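## Task

Lift the pliers from the low bookcase's middle shelf and set them on the bookcase's top surface. The robot must not tip over or be left leaning, or the task fails. The pliers must stay on top without the robot supporting them at the end.

## Robot and tools

ROBOT. A Hello Robot Stretch 4, about 1.6 m tall, with a single arm. It has an omni-wheel base (rim within 0.23 m of the base origin), a lift that rides up a mast, an arm that telescopes forward, a three-joint wrist (yaw, pitch, roll) and a two-finger gripper with bendy steel fingers. Cameras: head_camera, head_left_camera, head_right_camera, wrist_camera. A loose object may occasionally get nudged by something else.

FRAMES. Base frame: origin on the floor below the base centre, x ahead, y to the left, z up. hand_pose is reported in this frame and marks a point between the open fingertips; its printed value can be a little off. With all wrist joints at 0 the hand axes line up with the base axes. The odometry frame is where the base frame was when the scene began.

execute_actions(actions, cameras). actions is a list holding one action or nothing (empty just reports state and pictures). An action may contain "base", "joints", or both, plus optional "pace" and "contact_limits"; or it may be {"end_of_arm": "enable_torque"} by itself. Everything in one action starts at once.
- base: exactly one relative move from where the base last measured itself. translate_m: straight drive in metres, + forward, -2 to 2. strafe_m: sideways in metres, + left, -2 to 2. rotate_rad: turn in place in radians, + counter-clockwise seen from above, -3.2 to 3.2.
- joints: a single object keyed by joint name, each value an absolute target, not an offset. lift_m 0 to 1.2 m; arm_m 0 to 0.55 m (extension); wrist_yaw_rad -1.134 to 4.276 (0 points forward, + turns left, 3.14 tucked back; past 3.4 the arm may block it); wrist_pitch_rad -1.117 to 4.259 (0 level, 1.57 pointing down); wrist_roll_rad -1.117 to 4.259 (0 keeps the fingers level; + turns clockwise viewed from behind); gripper_m -0.038 to 0.141 m, the fingertip gap (under 0 they squeeze together). Done tolerances: lift and arm 0.004, yaw and roll 0.02, pitch 0.05, gripper 0.004. A joint target past its range is clipped and run with a note; any other bad value or unknown key rejects the whole call.
- pace: "slow", "default", "fast" or "max". Base speed 0.1/0.3/0.4/0.6 m/s and turning 1/2/3/4 rad/s respectively, reduced when the lift is above 0.2 (down to 0.3 m/s and 1 rad/s at 1.2).
- contact_limits: only key arm_m, 0 (gentlest) to 0.75 (strongest), default 0.5; sets how hard the arm may push before halting.
- cameras: list of names or "all"; omitted or null means all; [] means none.
Joints or base left out of an action may keep driving toward an earlier target without this being reported. If a result reports a stop, any later execute_actions, wait or finished_scene calls in the same reply are skipped.

wait(seconds): 0 to 10 s with no new command; returns the same report.
zoom_image(camera, region): region [x0, y0, x1, y1] in pixels of that camera's latest full image, origin top-left, at most 504 by 504.
read_manual(section): licence texts only; moves nothing.
finished_scene(scene): closes the current scene by its number once the last command has been held; irreversible, and the result tells whether the goal was met and gives the next task.

RESULTS. pictures lists the images' cameras in order. lidar_m: 12 rough distances from base origin, 30-degree sectors starting straight ahead and going counter-clockwise (4th left, 7th behind, 10th right); "-" means nothing seen or closer than 0.25 m; it sees from about 0.15 m up, can miss glass, thin legs and things behind. wrist_depth_mm: 7x7 grid of median depths, 100 to 2000 mm, "-" if invalid; the robot's own parts appear. base_odometry counts wheel turns (slip included), heading -3.142 to 3.142, + left; if turned_by_wheels and turned_by_imu disagree by more than about 0.1 rad, expect a collision or slip and a heading error of roughly their difference. base_tilt in degrees, + for leaning forward or right, with a fixed bias up to 1.5. motor_effort: percent of maximum, + toward larger joint values, bracket is the peak in the last action; readings are noisy and biased. A level gripper carrying load pushes wrist_pitch effort away from 0. Wheel efforts + mean turning right.
Statuses: done; off_target (stopped short, may still push); contact_stop_at_<key> (met something; that lift, arm or wheels go slack, so a lift can sag and a base can drift); limit_stop_at_<name>; limit_stop_at_tilt (over 6 degrees lean, lift/arm/wheels slack and ignore commands until upright); limit_stop_at_own_body (would hit itself; back off, lift and arm may go slack); torque_fault (a wrist or gripper motor overloaded and went limp; send {"end_of_arm": "enable_torque"}). on_its_own lists uncommanded things; "held at" is the held target, not the position.

GRIPPING. Command a gap smaller than the object to grasp; the further below, the harder it squeezes and pulls the item inward (up to about a third of the shortfall); opening pushes it out. Neither the reading nor "done" proves a grasp; a firm squeeze (commanded 0 or more) shows in gripper effort. Fingertips pressed onto a surface can jam; raise the lift.

CAUTIONS. Unfold at the start with lift_m 0.4 and wrist_yaw_rad 0 together. Tilting the gripper up (pitch below -0.2) while rolled (roll below -0.4 or above 4) risks self-collision stops. Avoid driving or turning with over 1 kg held and arm_m over 0.2, especially fast; avoid sustained pushes or pulls with a high gripper or high contact limit. Avoid drops, slips, slams and hard impacts, and make sure the placed item rests on the top unsupported before finishing. Faster robot motion is better.

Each tool is called after "Emit:" as a command line: name --argument value for each argument, lists and objects as JSON in quotes; but a table of rows of numbers goes row by row, as --pt "numbers of a row", without its own name.

## Session

Emit:
execute_actions --actions '[]'

Scene clock: 0.00 s.
base_odometry: x=+0.000 y=+0.000 heading=+0.000 (m, m, rad; odometry frame)
turned_by_wheels: +0.000 (rad since the last result)
turned_by_imu: +0.000 (rad since the last result)
base_tilt: forward=+0.0 right=+0.3 (deg)
lidar_m: 0.64 0.67 1.26 2.80 2.92 3.75 3.58 1.32 0.94 0.92 1.00 0.67
base_status: not commanded
joint_positions: lift_m=+0.133 arm_m=+0.002 wrist_yaw_rad=+3.243 wrist_pitch_rad=+0.000 wrist_roll_rad=+0.003 gripper_m=+0.057
joint_status: not commanded
motor_effort: lift_m=+18 arm_m=+0 wrist_yaw_rad=-2 wrist_pitch_rad=-5 wrist_roll_rad=-1 gripper_m=-3 wheel_0=+0 wheel_1=+1 wheel_2=+1 (%)
hand_pose: x=-0.1234 y=+0.0579 z=+0.3108 quat_wxyz=(-0.050, +0.000, +0.001, +0.999) (m; base frame)
wrist_depth_mm: - - 133 - - - - / - - 133 - - - - / - 107 133 - - - - / 137 135 157 - - - - / 211 1708 - - - - - / 212 1060 195 1182 199 1255 1281 / 211 732 809 109 798 820 878
pictures: head_camera, head_left_camera, head_right_camera, wrist_camera
Images, in order (width x height): head_camera 420x560, head_left_camera 420x672, head_right_camera 420x672, wrist_camera 616x392.

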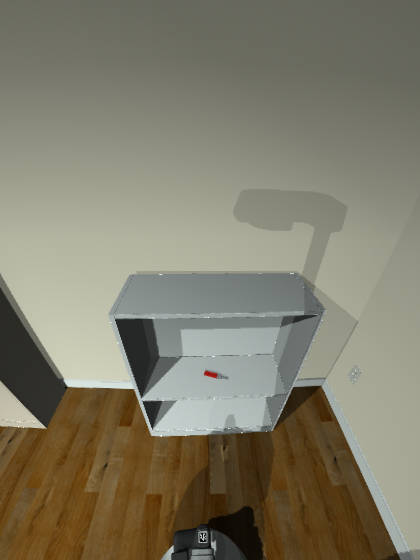

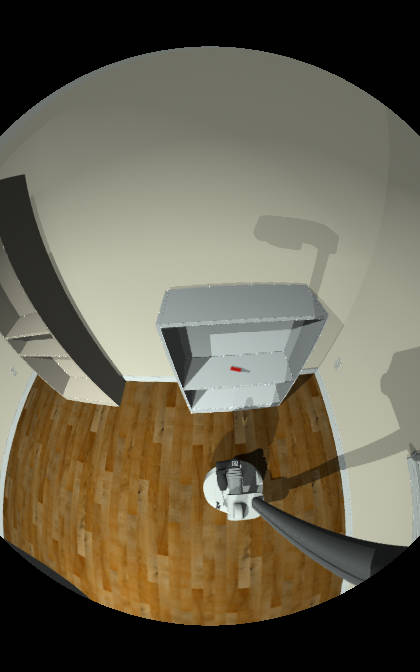

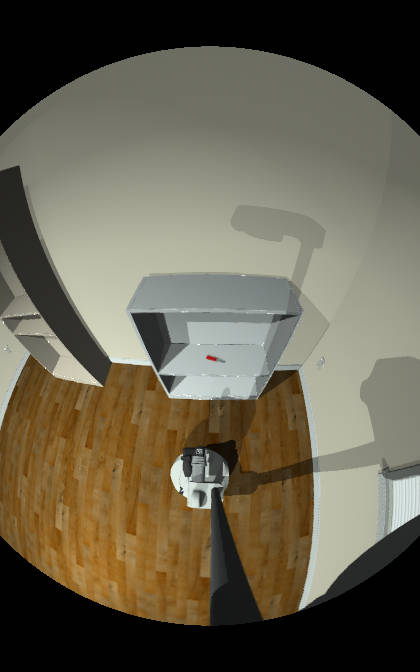

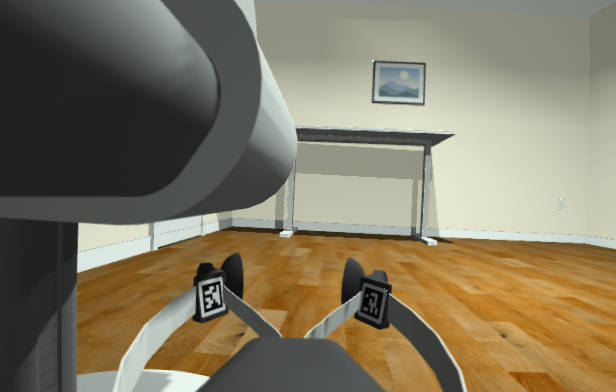

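Emit:
zoom_image --camera "head_camera" --region '[110, 260, 330, 440]'

Emit:
execute_actions --actions '[{"joints":{"lift_m":0.5,"wrist_yaw_rad":0,"wrist_pitch_rad":0.6,"gripper_m":0.12},"pace":"fast"}]'

Region (110, 260, 330, 440) of head_camera's 420x560 image, scaled by 2.291, with more detail than that image has; it fills the top 412 rows of this view, and the rest is white.

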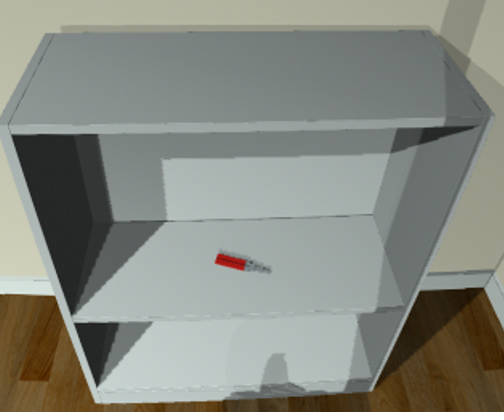

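Scene clock: 1.67 s.
base_odometry: x=+0.000 y=+0.000 heading=+0.000 (m, m, rad; odometry frame)
turned_by_wheels: +0.000 (rad since the last result)
turned_by_imu: +0.001 (rad since the last result)
base_tilt: forward=+0.0 right=+0.4 (deg)
lidar_m: 0.65 0.68 1.26 2.80 2.89 3.71 3.60 1.30 0.93 0.92 0.99 0.67
base_status: not commanded
joint_positions: lift_m=+0.150 arm_m=+0.002 wrist_yaw_rad=+2.941 wrist_pitch_rad=+0.305 wrist_roll_rad=+0.003 gripper_m=+0.120
joint_status: lift_m limit_stop_at_own_body (moved +0.017 of +0.367); wrist_yaw_rad limit_stop_at_own_body (moved -0.301 of -3.243); wrist_pitch_rad limit_stop_at_own_body (moved +0.305 of +0.600); the others done
on_its_own: wrist_yaw_rad is held at +2.941, not at your +0.000, since a limit_stop_at_own_body; wrist_pitch_rad is held at +0.303, not at your +0.600, since a limit_stop_at_own_body; lift_m is slack since a limit_stop_at_own_body (your +0.500 is given up); arm_m is slack since a limit_stop_at_own_body
motor_effort: lift_m=+18(21) arm_m=+0(0) wrist_yaw_rad=-1(8) wrist_pitch_rad=-4(5) wrist_roll_rad=+0(2) gripper_m=-1(3) wheel_0=+0(0) wheel_1=+0(0) wheel_2=+1(1) (%)
hand_pose: x=-0.0798 y=+0.1404 z=+0.2417 quat_wxyz=(+0.099, -0.151, +0.016, +0.983) (m; base frame)
wrist_depth_mm: 152 248 - - - - - / - - - - - - - / 1863 1983 - - - - - / 1042 1098 1138 1205 1255 1336 1397 / 723 768 778 820 842 854 878 / 229 216 223 253 200 634 647 / 186 189 201 109 473 500 512
pictures: head_camera, head_left_camera, head_right_camera, wrist_camera
Images, in order (width x height): head_camera 420x560, head_left_camera 420x672, head_right_camera 420x672, wrist_camera 616x392.

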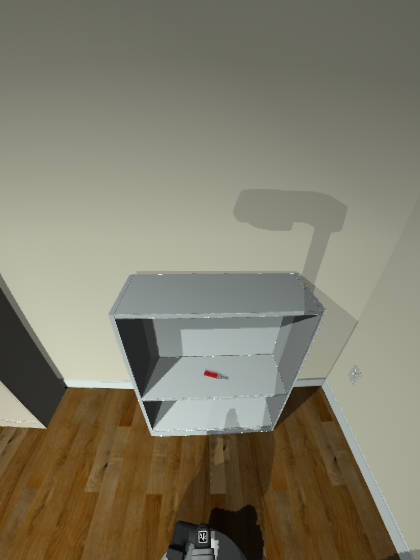

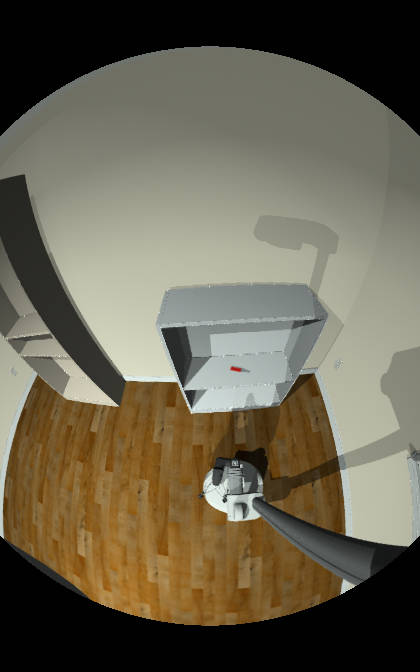

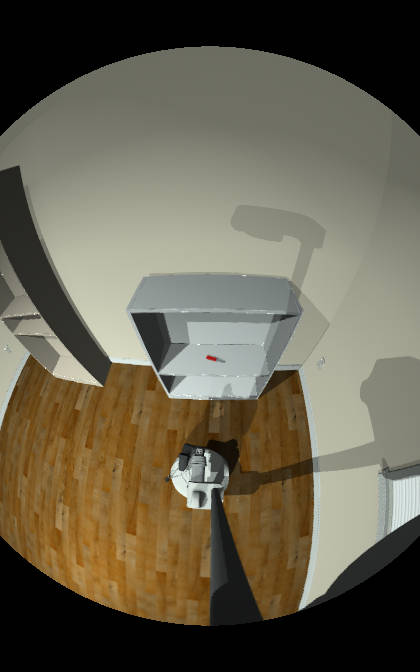

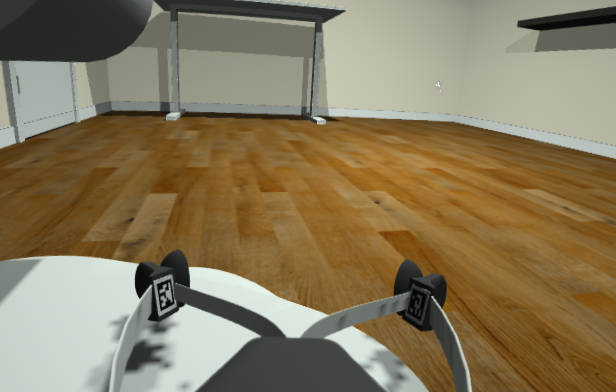

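Emit:
execute_actions --actions '[{"joints":{"lift_m":0.55,"wrist_yaw_rad":0,"wrist_pitch_rad":0.1,"arm_m":0.0},"pace":"fast"}]' --cameras '["head_camera","wrist_camera"]'

Scene clock: 4.07 s.
base_odometry: x=+0.000 y=+0.000 heading=+0.000 (m, m, rad; odometry frame)
turned_by_wheels: +0.000 (rad since the last result)
turned_by_imu: +0.001 (rad since the last result)
base_tilt: forward=+0.1 right=+0.4 (deg)
lidar_m: 0.63 0.66 1.25 2.81 2.94 3.75 3.62 1.32 0.95 0.92 0.98 0.67
base_status: not commanded
joint_positions: lift_m=+0.550 arm_m=+0.002 wrist_yaw_rad=+0.000 wrist_pitch_rad=+0.102 wrist_roll_rad=+0.003 gripper_m=+0.120
joint_status: all done
joint sent to its limit — the command would take arm_m past its lower limit, so that joint was sent only as far as its limit.
motor_effort: lift_m=+20(21) arm_m=+0(1) wrist_yaw_rad=-3(10) wrist_pitch_rad=-6(10) wrist_roll_rad=-2(1) gripper_m=-1(0) wheel_0=+0(0) wheel_1=+0(1) wheel_2=+1(1) (%)
hand_pose: x=+0.4595 y=-0.0873 z=+0.6986 quat_wxyz=(+0.999, +0.001, +0.051, +0.000) (m; base frame)
wrist_depth_mm: 580 640 654 661 668 640 496 / 585 647 661 668 683 691 496 / 591 661 668 683 691 683 492 / 585 668 676 691 699 668 488 / 609 683 699 699 707 661 492 / 580 580 597 707 201 615 492 / 477 480 521 109 549 525 504
pictures: head_camera, wrist_camera
Images, in order (width x height): head_camera 420x560, wrist_camera 616x392.

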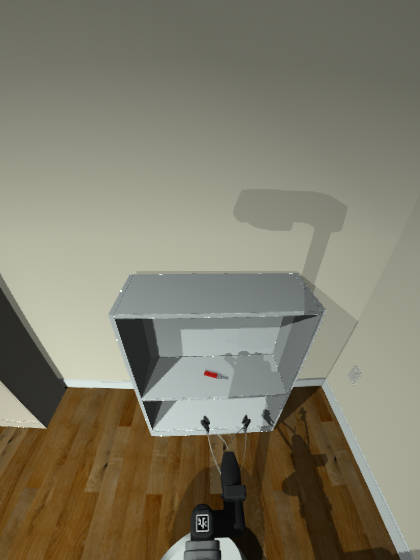

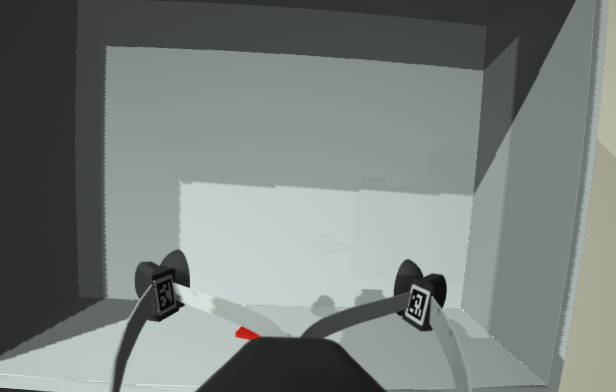

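Emit:
execute_actions --actions '[{"base":{"translate_m":0.2},"joints":{"lift_m":0.64,"wrist_pitch_rad":0.9,"gripper_m":0.1},"pace":"fast"}]' --cameras '["head_camera","wrist_camera"]'

Scene clock: 6.37 s.
base_odometry: x=+0.200 y=+0.000 heading=+0.000 (m, m, rad; odometry frame)
turned_by_wheels: +0.000 (rad since the last result)
turned_by_imu: +0.000 (rad since the last result)
base_tilt: forward=+0.0 right=+0.3 (deg)
lidar_m: 0.43 0.46 1.11 1.82 2.93 3.75 3.61 1.33 0.96 0.93 0.67 0.45
base_status: done
joint_positions: lift_m=+0.640 arm_m=+0.002 wrist_yaw_rad=+0.000 wrist_pitch_rad=+0.901 wrist_roll_rad=+0.003 gripper_m=+0.100
joint_status: all done
motor_effort: lift_m=+20(22) arm_m=+1(1) wrist_yaw_rad=-1(2) wrist_pitch_rad=-3(4) wrist_roll_rad=-3(3) gripper_m=-1(3) wheel_0=+0(9) wheel_1=+0(7) wheel_2=+0(14) (%)
hand_pose: x=+0.3515 y=-0.0874 z=+0.5918 quat_wxyz=(+0.900, +0.001, +0.436, -0.001) (m; base frame)
wrist_depth_mm: 477 480 484 484 488 488 477 / 504 512 517 521 530 535 492 / 433 445 449 452 469 480 473 / 382 392 397 404 413 421 427 / 569 732 768 778 788 627 473 / 647 676 683 715 205 707 842 / 723 715 723 109 750 759 788
pictures: head_camera, wrist_camera
Images, in order (width x height): head_camera 420x560, wrist_camera 616x392.

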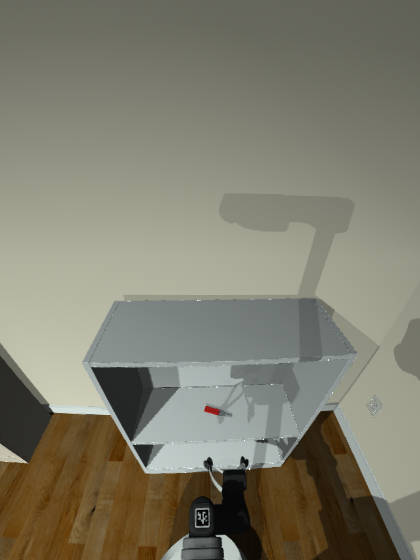

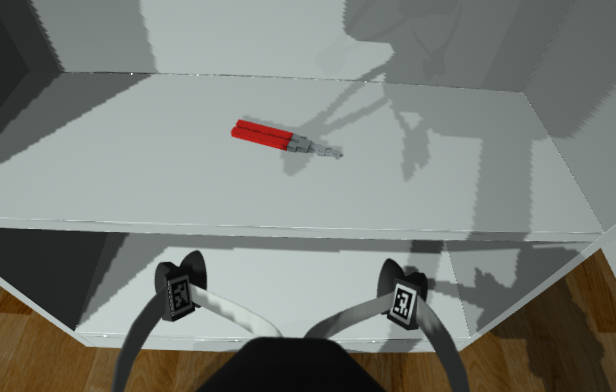

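Emit:
execute_actions --actions '[{"joints":{"lift_m":0.67,"wrist_pitch_rad":1.57,"wrist_roll_rad":1.85,"arm_m":0.417},"contact_limits":{"arm_m":0.2}}]' --cameras '["head_camera","wrist_camera"]'

Scene clock: 9.23 s.
base_odometry: x=+0.200 y=+0.000 heading=+0.000 (m, m, rad; odometry frame)
turned_by_wheels: +0.000 (rad since the last result)
turned_by_imu: +0.001 (rad since the last result)
base_tilt: forward=+0.0 right=+0.4 (deg)
lidar_m: 0.42 0.44 1.14 1.84 2.93 3.73 3.62 1.33 0.97 0.94 0.67 0.47
base_status: not commanded
joint_positions: lift_m=+0.670 arm_m=+0.415 wrist_yaw_rad=+0.000 wrist_pitch_rad=+1.570 wrist_roll_rad=+1.850 gripper_m=+0.100
joint_status: all done
motor_effort: lift_m=+20(18) arm_m=+9(8) wrist_yaw_rad=-2(0) wrist_pitch_rad=+1(3) wrist_roll_rad=+0(3) gripper_m=-2(2) wheel_0=+0(0) wheel_1=-1(1) wheel_2=+0(0) (%)
contact_limits: arm_m 0.2
hand_pose: x=+0.5867 y=-0.0874 z=+0.5595 quat_wxyz=(+0.426, +0.565, +0.426, -0.564) (m; base frame)
wrist_depth_mm: 283 294 297 300 798 809 809 / 268 294 298 301 304 798 809 / 251 294 298 300 306 798 591 / 230 294 298 301 304 750 597 / 222 294 297 300 304 809 597 / 210 256 296 300 206 798 820 / 198 260 298 109 306 809 820
pictures: head_camera, wrist_camera
Images, in order (width x height): head_camera 420x560, wrist_camera 616x392.

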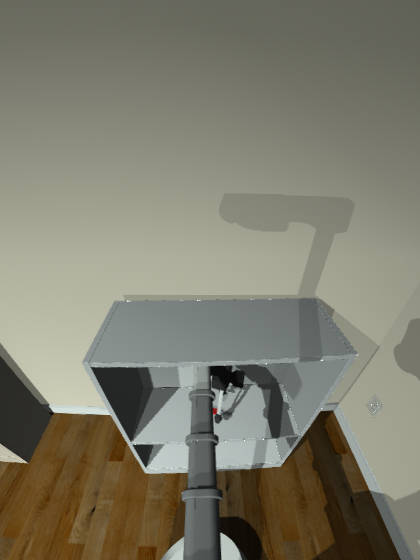

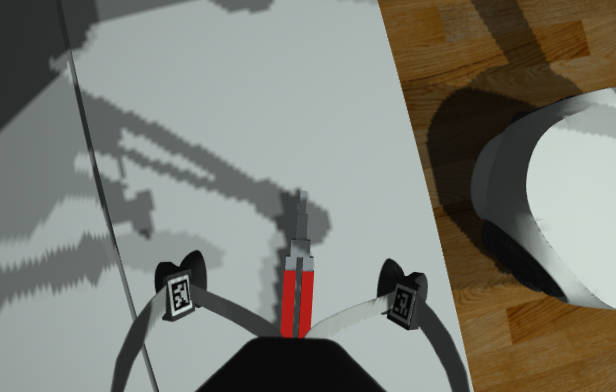

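Emit:
execute_actions --actions '[{"base":{"strafe_m":0.02},"joints":{"lift_m":0.628,"gripper_m":0.06,"wrist_roll_rad":1.89}}]' --cameras '["wrist_camera"]'

Scene clock: 10.83 s.
base_odometry: x=+0.200 y=+0.020 heading=+0.000 (m, m, rad; odometry frame)
turned_by_wheels: +0.000 (rad since the last result)
turned_by_imu: +0.001 (rad since the last result)
base_tilt: forward=+0.0 right=+0.3 (deg)
lidar_m: 0.43 0.48 1.13 1.87 2.90 3.65 3.72 1.31 0.99 0.96 0.63 0.46
base_status: done
joint_positions: lift_m=+0.628 arm_m=+0.415 wrist_yaw_rad=+0.000 wrist_pitch_rad=+1.570 wrist_roll_rad=+1.890 gripper_m=+0.060
joint_status: all done
motor_effort: lift_m=+15(21) arm_m=+9(9) wrist_yaw_rad=-2(2) wrist_pitch_rad=+0(1) wrist_roll_rad=-2(2) gripper_m=-3(3) wheel_0=+1(8) wheel_1=-1(8) wheel_2=+0(1) (%)
hand_pose: x=+0.5867 y=-0.0874 z=+0.5180 quat_wxyz=(+0.415, +0.573, +0.414, -0.573) (m; base frame)
wrist_depth_mm: 251 253 256 259 262 759 778 / 250 253 256 258 262 759 768 / 251 254 256 258 263 759 549 / 236 254 256 258 263 691 554 / 224 254 257 258 263 750 574 / 211 253 196 251 198 759 768 / 198 246 256 109 262 266 778
pictures: wrist_camera
Images, in order (width x height): wrist_camera 616x392.

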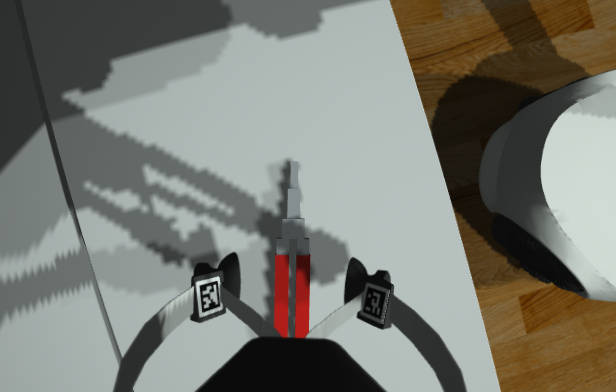

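Emit:
execute_actions --actions '[{"joints":{"lift_m":0.619,"gripper_m":0.04},"pace":"slow"}]' --cameras '["wrist_camera"]'

Scene clock: 12.17 s.
base_odometry: x=+0.200 y=+0.020 heading=+0.000 (m, m, rad; odometry frame)
turned_by_wheels: +0.000 (rad since the last result)
turned_by_imu: +0.000 (rad since the last result)
base_tilt: forward=+0.1 right=+0.4 (deg)
lidar_m: 0.43 0.46 1.13 1.87 2.89 3.63 3.71 1.35 1.00 0.97 0.64 0.46
base_status: not commanded
joint_positions: lift_m=+0.619 arm_m=+0.415 wrist_yaw_rad=+0.000 wrist_pitch_rad=+1.570 wrist_roll_rad=+1.890 gripper_m=+0.040
joint_status: all done
motor_effort: lift_m=+15(11) arm_m=+9(9) wrist_yaw_rad=-2(2) wrist_pitch_rad=+1(2) wrist_roll_rad=+1(1) gripper_m=-3(3) wheel_0=+1(1) wheel_1=-1(1) wheel_2=+0(0) (%)
hand_pose: x=+0.5867 y=-0.0874 z=+0.5090 quat_wxyz=(+0.415, +0.573, +0.414, -0.573) (m; base frame)
wrist_depth_mm: 242 244 247 250 253 759 759 / 242 245 248 250 253 759 759 / 242 243 247 250 253 750 539 / 236 245 247 250 253 691 544 / 224 245 247 249 253 699 554 / 211 244 189 242 252 256 759 / 198 237 247 108 253 256 768
pictures: wrist_camera
Images, in order (width x height): wrist_camera 616x392.

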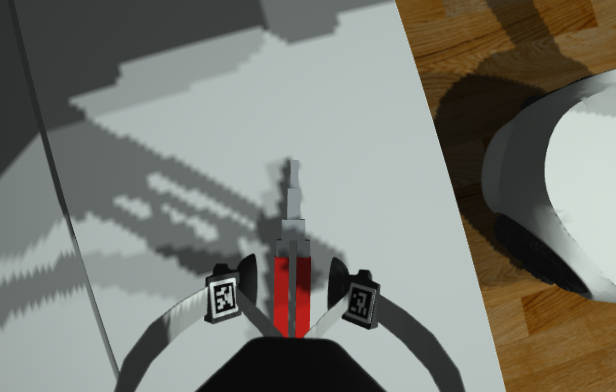

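Emit:
execute_actions --actions '[{"joints":{"lift_m":0.612},"pace":"slow"}]' --cameras '["wrist_camera"]'

Scene clock: 12.93 s.
base_odometry: x=+0.200 y=+0.020 heading=+0.000 (m, m, rad; odometry frame)
turned_by_wheels: +0.000 (rad since the last result)
turned_by_imu: +0.000 (rad since the last result)
base_tilt: forward=+0.1 right=+0.4 (deg)
lidar_m: 0.44 0.45 1.11 1.86 2.91 3.73 3.73 1.36 0.99 0.95 0.65 0.48
base_status: not commanded
joint_positions: lift_m=+0.612 arm_m=+0.415 wrist_yaw_rad=+0.000 wrist_pitch_rad=+1.570 wrist_roll_rad=+1.890 gripper_m=+0.040
joint_status: all done
motor_effort: lift_m=+12(15) arm_m=+8(9) wrist_yaw_rad=-2(2) wrist_pitch_rad=-2(1) wrist_roll_rad=-2(1) gripper_m=-4(4) wheel_0=+1(1) wheel_1=-1(1) wheel_2=+0(0) (%)
hand_pose: x=+0.5865 y=-0.0874 z=+0.5022 quat_wxyz=(+0.414, +0.573, +0.414, -0.573) (m; base frame)
wrist_depth_mm: 237 239 242 244 247 741 759 / 236 239 242 245 248 741 750 / 237 239 242 245 248 750 539 / 236 239 242 245 247 647 535 / 224 239 242 244 248 676 559 / 211 239 196 236 247 251 759 / 197 236 242 109 247 250 759
pictures: wrist_camera
Images, in order (width x height): wrist_camera 616x392.

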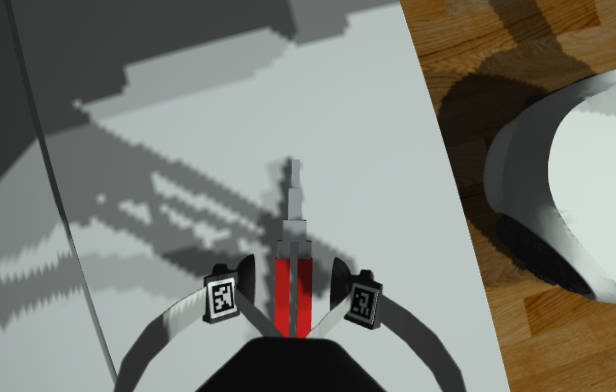

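Light contact at ~0.614. Close.

Emit:
execute_actions --actions '[{"joints":{"lift_m":0.614,"gripper_m":-0.005}}]' --cameras '["wrist_camera"]'

Emit:
execute_actions --actions '[{"joints":{"lift_m":0.65}}]' --cameras '["wrist_camera","head_camera"]'

Scene clock: 14.37 s.
base_odometry: x=+0.200 y=+0.020 heading=+0.000 (m, m, rad; odometry frame)
turned_by_wheels: +0.000 (rad since the last result)
turned_by_imu: +0.001 (rad since the last result)
base_tilt: forward=+0.1 right=+0.4 (deg)
lidar_m: 0.44 0.46 1.14 1.86 2.90 3.61 3.72 1.34 0.99 0.96 0.65 0.46
base_status: not commanded
joint_positions: lift_m=+0.614 arm_m=+0.415 wrist_yaw_rad=+0.000 wrist_pitch_rad=+1.570 wrist_roll_rad=+1.890 gripper_m=-0.005
joint_status: all done
motor_effort: lift_m=+20(23) arm_m=+9(9) wrist_yaw_rad=-2(2) wrist_pitch_rad=+1(4) wrist_roll_rad=+0(1) gripper_m=-17(21) wheel_0=+1(1) wheel_1=+0(0) wheel_2=+0(0) (%)
hand_pose: x=+0.5867 y=-0.0874 z=+0.5036 quat_wxyz=(+0.415, +0.573, +0.414, -0.573) (m; base frame)
wrist_depth_mm: 236 239 242 245 247 750 759 / 236 239 241 245 248 741 750 / 236 239 241 245 248 750 535 / 236 239 242 245 248 691 535 / 225 239 242 244 248 691 559 / 211 239 185 213 185 251 759 / 198 238 242 109 247 251 759
pictures: wrist_camera
Images, in order (width x height): wrist_camera 616x392.

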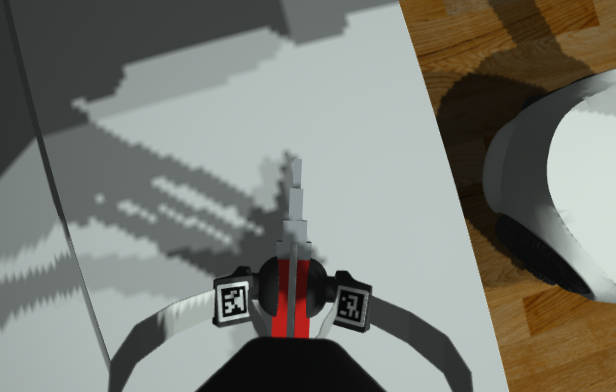

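Scene clock: 15.33 s.
base_odometry: x=+0.200 y=+0.020 heading=+0.000 (m, m, rad; odometry frame)
turned_by_wheels: +0.000 (rad since the last result)
turned_by_imu: +0.000 (rad since the last result)
base_tilt: forward=+0.1 right=+0.4 (deg)
lidar_m: 0.44 0.47 1.12 1.86 2.93 3.64 3.75 1.32 1.00 0.97 0.66 0.48
base_status: not commanded
joint_positions: lift_m=+0.650 arm_m=+0.415 wrist_yaw_rad=+0.000 wrist_pitch_rad=+1.570 wrist_roll_rad=+1.890 gripper_m=-0.005
joint_status: all done
motor_effort: lift_m=+21(23) arm_m=+9(9) wrist_yaw_rad=-2(2) wrist_pitch_rad=+1(1) wrist_roll_rad=+1(1) gripper_m=-17(20) wheel_0=+1(1) wheel_1=+0(1) wheel_2=+0(0) (%)
hand_pose: x=+0.5867 y=-0.0874 z=+0.5395 quat_wxyz=(+0.415, +0.573, +0.414, -0.573) (m; base frame)
wrist_depth_mm: 271 273 277 279 768 788 788 / 271 273 277 281 282 788 788 / 259 276 277 279 283 768 574 / 236 274 278 281 285 732 574 / 225 274 277 281 283 778 580 / 211 274 185 212 185 778 788 / 198 240 278 109 285 778 788
pictures: head_camera, wrist_camera
Images, in order (width x height): head_camera 420x560, wrist_camera 616x392.

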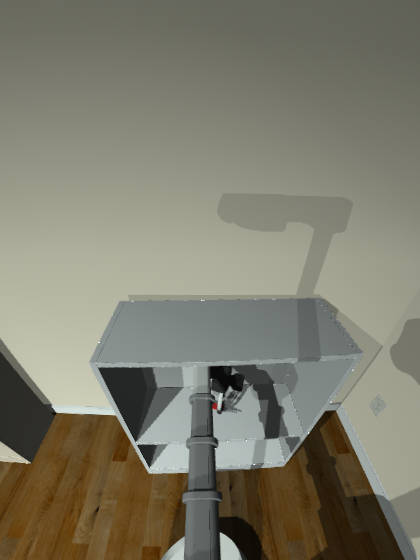

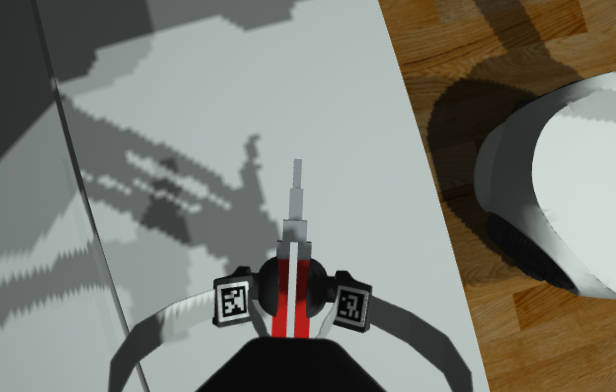

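Emit:
execute_actions --actions '[{"joints":{"arm_m":0.15},"pace":"fast"}]' --cameras '[]'

Emit:
execute_actions --actions '[{"joints":{"lift_m":1.2},"pace":"fast"}]' --cameras '["wrist_camera","head_camera"]'

Scene clock: 17.10 s.
base_odometry: x=+0.200 y=+0.020 heading=+0.000 (m, m, rad; odometry frame)
turned_by_wheels: +0.000 (rad since the last result)
turned_by_imu: +0.001 (rad since the last result)
base_tilt: forward=+0.1 right=+0.4 (deg)
lidar_m: 0.43 0.45 1.14 1.84 2.92 3.74 3.71 1.35 1.00 0.95 0.66 0.46
base_status: not commanded
joint_positions: lift_m=+0.650 arm_m=+0.151 wrist_yaw_rad=+0.000 wrist_pitch_rad=+1.570 wrist_roll_rad=+1.890 gripper_m=-0.005
joint_status: all done
motor_effort: lift_m=+21(21) arm_m=-9(10) wrist_yaw_rad=-1(2) wrist_pitch_rad=+0(2) wrist_roll_rad=-2(1) gripper_m=-17(18) wheel_0=+1(1) wheel_1=-1(1) wheel_2=+0(0) (%)
hand_pose: x=+0.3226 y=-0.0874 z=+0.5395 quat_wxyz=(+0.414, +0.573, +0.414, -0.573) (m; base frame)
wrist_depth_mm: 488 603 750 768 778 788 798 / 281 654 759 768 768 778 798 / 272 654 750 768 778 564 554 / 272 647 759 768 564 564 574 / 272 654 668 768 564 569 569 / 273 274 185 213 185 569 569 / 272 274 661 108 768 788 798
pictures: none
No camera images: the call's "cameras" was empty. Leave "cameras" out to get every camera's image.

Scene clock: 19.57 s.
base_odometry: x=+0.200 y=+0.020 heading=+0.000 (m, m, rad; odometry frame)
turned_by_wheels: +0.000 (rad since the last result)
turned_by_imu: +0.001 (rad since the last result)
base_tilt: forward=+0.0 right=+0.4 (deg)
lidar_m: 0.44 0.45 1.13 1.90 2.90 3.72 - 1.35 1.00 0.96 0.64 0.47
base_status: not commanded
joint_positions: lift_m=+1.199 arm_m=+0.151 wrist_yaw_rad=+0.000 wrist_pitch_rad=+1.570 wrist_roll_rad=+1.890 gripper_m=-0.005
joint_status: all done
motor_effort: lift_m=+21(25) arm_m=-8(8) wrist_yaw_rad=-1(1) wrist_pitch_rad=+2(0) wrist_roll_rad=+0(1) gripper_m=-17(19) wheel_0=+1(1) wheel_1=-1(1) wheel_2=+0(0) (%)
hand_pose: x=+0.3226 y=-0.0874 z=+1.0889 quat_wxyz=(+0.414, +0.573, +0.414, -0.573) (m; base frame)
wrist_depth_mm: 504 597 1308 1336 1336 1366 1366 / 609 778 1308 1308 1336 1336 1366 / 257 820 1205 1308 1308 1336 549 / 247 820 831 1336 1138 1336 1397 / 247 809 820 1308 1118 1336 1366 / 246 741 185 213 185 1336 1397 / 247 249 820 109 1308 1336 1397
pictures: head_camera, wrist_camera
Images, in order (width x height): head_camera 420x560, wrist_camera 616x392.

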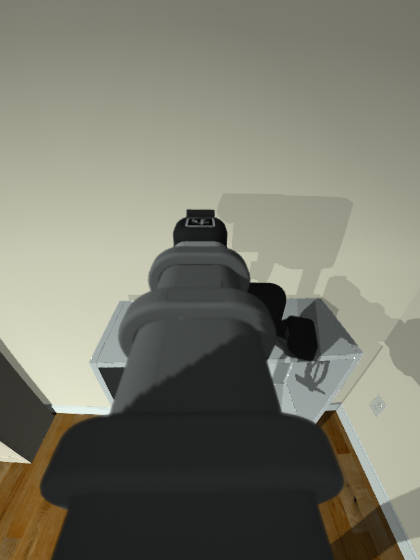

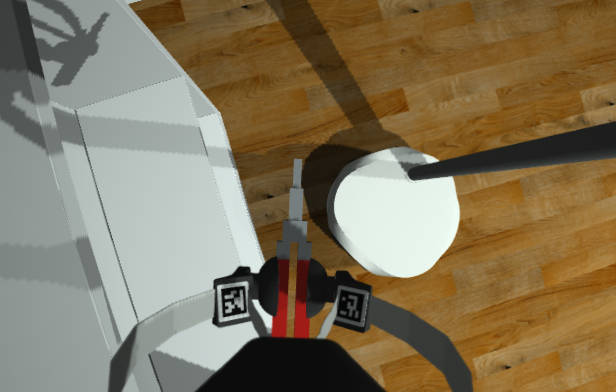

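Emit:
execute_actions --actions '[{"joints":{"arm_m":0.40},"contact_limits":{"arm_m":0.15}}]' --cameras '["wrist_camera"]'

Scene clock: 21.63 s.
base_odometry: x=+0.200 y=+0.020 heading=+0.000 (m, m, rad; odometry frame)
turned_by_wheels: +0.000 (rad since the last result)
turned_by_imu: +0.001 (rad since the last result)
base_tilt: forward=+0.0 right=+0.4 (deg)
lidar_m: 0.43 0.46 1.15 1.87 2.90 3.61 - 1.38 1.01 0.96 0.66 0.48
base_status: not commanded
joint_positions: lift_m=+1.199 arm_m=+0.398 wrist_yaw_rad=+0.000 wrist_pitch_rad=+1.570 wrist_roll_rad=+1.890 gripper_m=-0.005
joint_status: all done
motor_effort: lift_m=+21(21) arm_m=+9(9) wrist_yaw_rad=-2(1) wrist_pitch_rad=+1(0) wrist_roll_rad=+0(1) gripper_m=-17(18) wheel_0=+1(1) wheel_1=-1(1) wheel_2=+0(0) (%)
contact_limits: arm_m 0.15
hand_pose: x=+0.5697 y=-0.0874 z=+1.0889 quat_wxyz=(+0.415, +0.573, +0.414, -0.573) (m; base frame)
wrist_depth_mm: 245 248 251 255 1336 1336 1397 / 245 248 251 253 1336 1336 1366 / 246 249 251 254 257 1118 1366 / 246 249 251 253 258 1138 1366 / 246 249 251 254 257 1308 1397 / 247 247 185 213 185 1336 1366 / 281 248 251 109 257 1366 1366
pictures: wrist_camera
Images, in order (width x height): wrist_camera 616x392.

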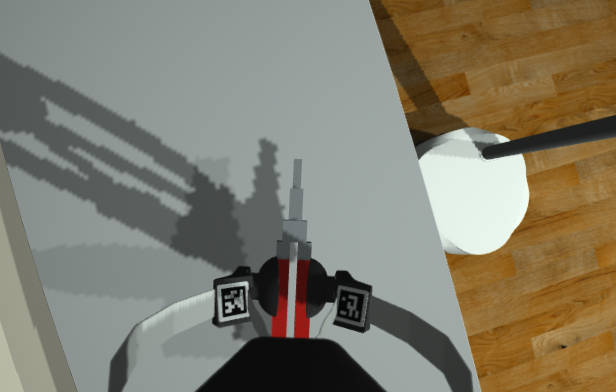

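Emit:
execute_actions --actions '[{"joints":{"lift_m":1.19}}]' --cameras '[]'

Emit:
execute_actions --actions '[{"joints":{"gripper_m":0.06}}]' --cameras '["wrist_camera"]'

Emit:
execute_actions --actions '[{"joints":{"lift_m":1.2}}]' --cameras '["wrist_camera"]'

Scene clock: 22.43 s.
base_odometry: x=+0.200 y=+0.020 heading=+0.000 (m, m, rad; odometry frame)
turned_by_wheels: +0.000 (rad since the last result)
turned_by_imu: +0.000 (rad since the last result)
base_tilt: forward=+0.0 right=+0.4 (deg)
lidar_m: 0.43 0.48 1.13 1.89 2.90 3.63 - 1.35 1.00 0.96 0.64 0.49
base_status: not commanded
joint_positions: lift_m=+1.190 arm_m=+0.398 wrist_yaw_rad=+0.000 wrist_pitch_rad=+1.570 wrist_roll_rad=+1.890 gripper_m=-0.005
joint_status: all done
motor_effort: lift_m=+16(22) arm_m=+8(9) wrist_yaw_rad=-2(2) wrist_pitch_rad=+2(2) wrist_roll_rad=-2(1) gripper_m=-19(16) wheel_0=+1(1) wheel_1=-1(1) wheel_2=+0(0) (%)
hand_pose: x=+0.5697 y=-0.0874 z=+1.0799 quat_wxyz=(+0.415, +0.573, +0.414, -0.573) (m; base frame)
wrist_depth_mm: 236 239 242 244 1308 1336 1336 / 236 239 241 245 248 1336 1366 / 236 240 242 246 248 1118 1366 / 237 239 243 245 248 1118 1336 / 237 239 243 245 248 1336 1336 / 237 239 185 213 185 1336 1366 / 255 239 241 109 249 1336 1336
pictures: none
No camera images: the call's "cameras" was empty. Leave "cameras" out to get every camera's image.

Scene clock: 23.87 s.
base_odometry: x=+0.200 y=+0.020 heading=+0.000 (m, m, rad; odometry frame)
turned_by_wheels: +0.000 (rad since the last result)
turned_by_imu: +0.001 (rad since the last result)
base_tilt: forward=+0.1 right=+0.4 (deg)
lidar_m: 0.44 0.47 1.13 1.89 2.91 3.74 - 1.35 1.00 0.96 0.66 0.48
base_status: not commanded
joint_positions: lift_m=+1.190 arm_m=+0.398 wrist_yaw_rad=+0.000 wrist_pitch_rad=+1.570 wrist_roll_rad=+1.890 gripper_m=+0.060
joint_status: all done
motor_effort: lift_m=+16(15) arm_m=+9(9) wrist_yaw_rad=-2(2) wrist_pitch_rad=-1(1) wrist_roll_rad=-1(2) gripper_m=+0(17) wheel_0=+1(1) wheel_1=-1(1) wheel_2=+0(0) (%)
hand_pose: x=+0.5695 y=-0.0874 z=+1.0799 quat_wxyz=(+0.414, +0.573, +0.414, -0.573) (m; base frame)
wrist_depth_mm: 238 240 243 246 1336 1336 1366 / 237 241 243 246 250 1336 1336 / 237 240 243 247 249 1118 1336 / 238 240 244 246 250 1118 1336 / 238 241 243 247 249 1138 1366 / 238 240 196 238 199 1336 1336 / 256 240 244 109 250 1336 1397
pictures: wrist_camera
Images, in order (width x height): wrist_camera 616x392.

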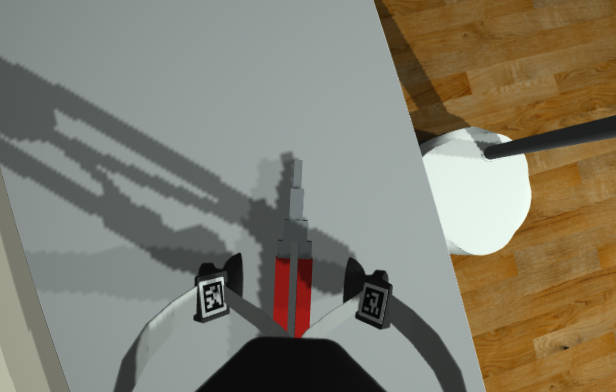

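Scene clock: 24.50 s.
base_odometry: x=+0.200 y=+0.020 heading=+0.000 (m, m, rad; odometry frame)
turned_by_wheels: +0.000 (rad since the last result)
turned_by_imu: +0.000 (rad since the last result)
base_tilt: forward=+0.1 right=+0.4 (deg)
lidar_m: 0.43 0.47 1.12 1.88 2.90 3.61 - 1.35 0.97 0.96 0.65 0.45
base_status: not commanded
joint_positions: lift_m=+1.199 arm_m=+0.398 wrist_yaw_rad=+0.000 wrist_pitch_rad=+1.570 wrist_roll_rad=+1.890 gripper_m=+0.060
joint_status: all done
motor_effort: lift_m=+21(22) arm_m=+9(8) wrist_yaw_rad=-2(2) wrist_pitch_rad=+1(0) wrist_roll_rad=+0(2) gripper_m=-2(5) wheel_0=+1(1) wheel_1=-1(1) wheel_2=+0(0) (%)
hand_pose: x=+0.5696 y=-0.0874 z=+1.0889 quat_wxyz=(+0.414, +0.573, +0.414, -0.573) (m; base frame)
wrist_depth_mm: 245 248 252 254 1308 1336 1336 / 246 248 251 254 1336 1336 1366 / 245 249 251 254 257 1118 1366 / 246 248 251 255 256 1118 1397 / 246 249 251 254 257 1336 1366 / 247 248 196 247 198 1336 1366 / 281 248 252 109 257 1366 1336
pictures: wrist_camera
Images, in order (width x height): wrist_camera 616x392.

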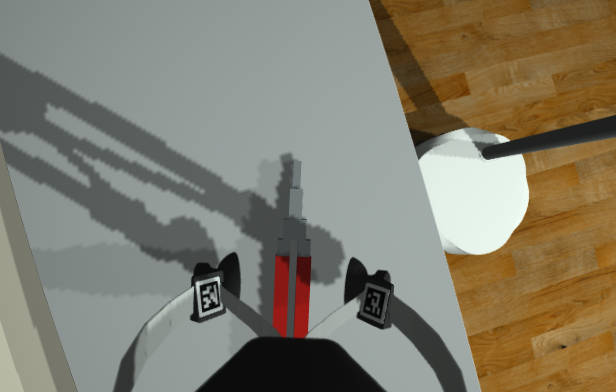

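Emit:
finished_scene --scene 1

The scene is finished: the task was done.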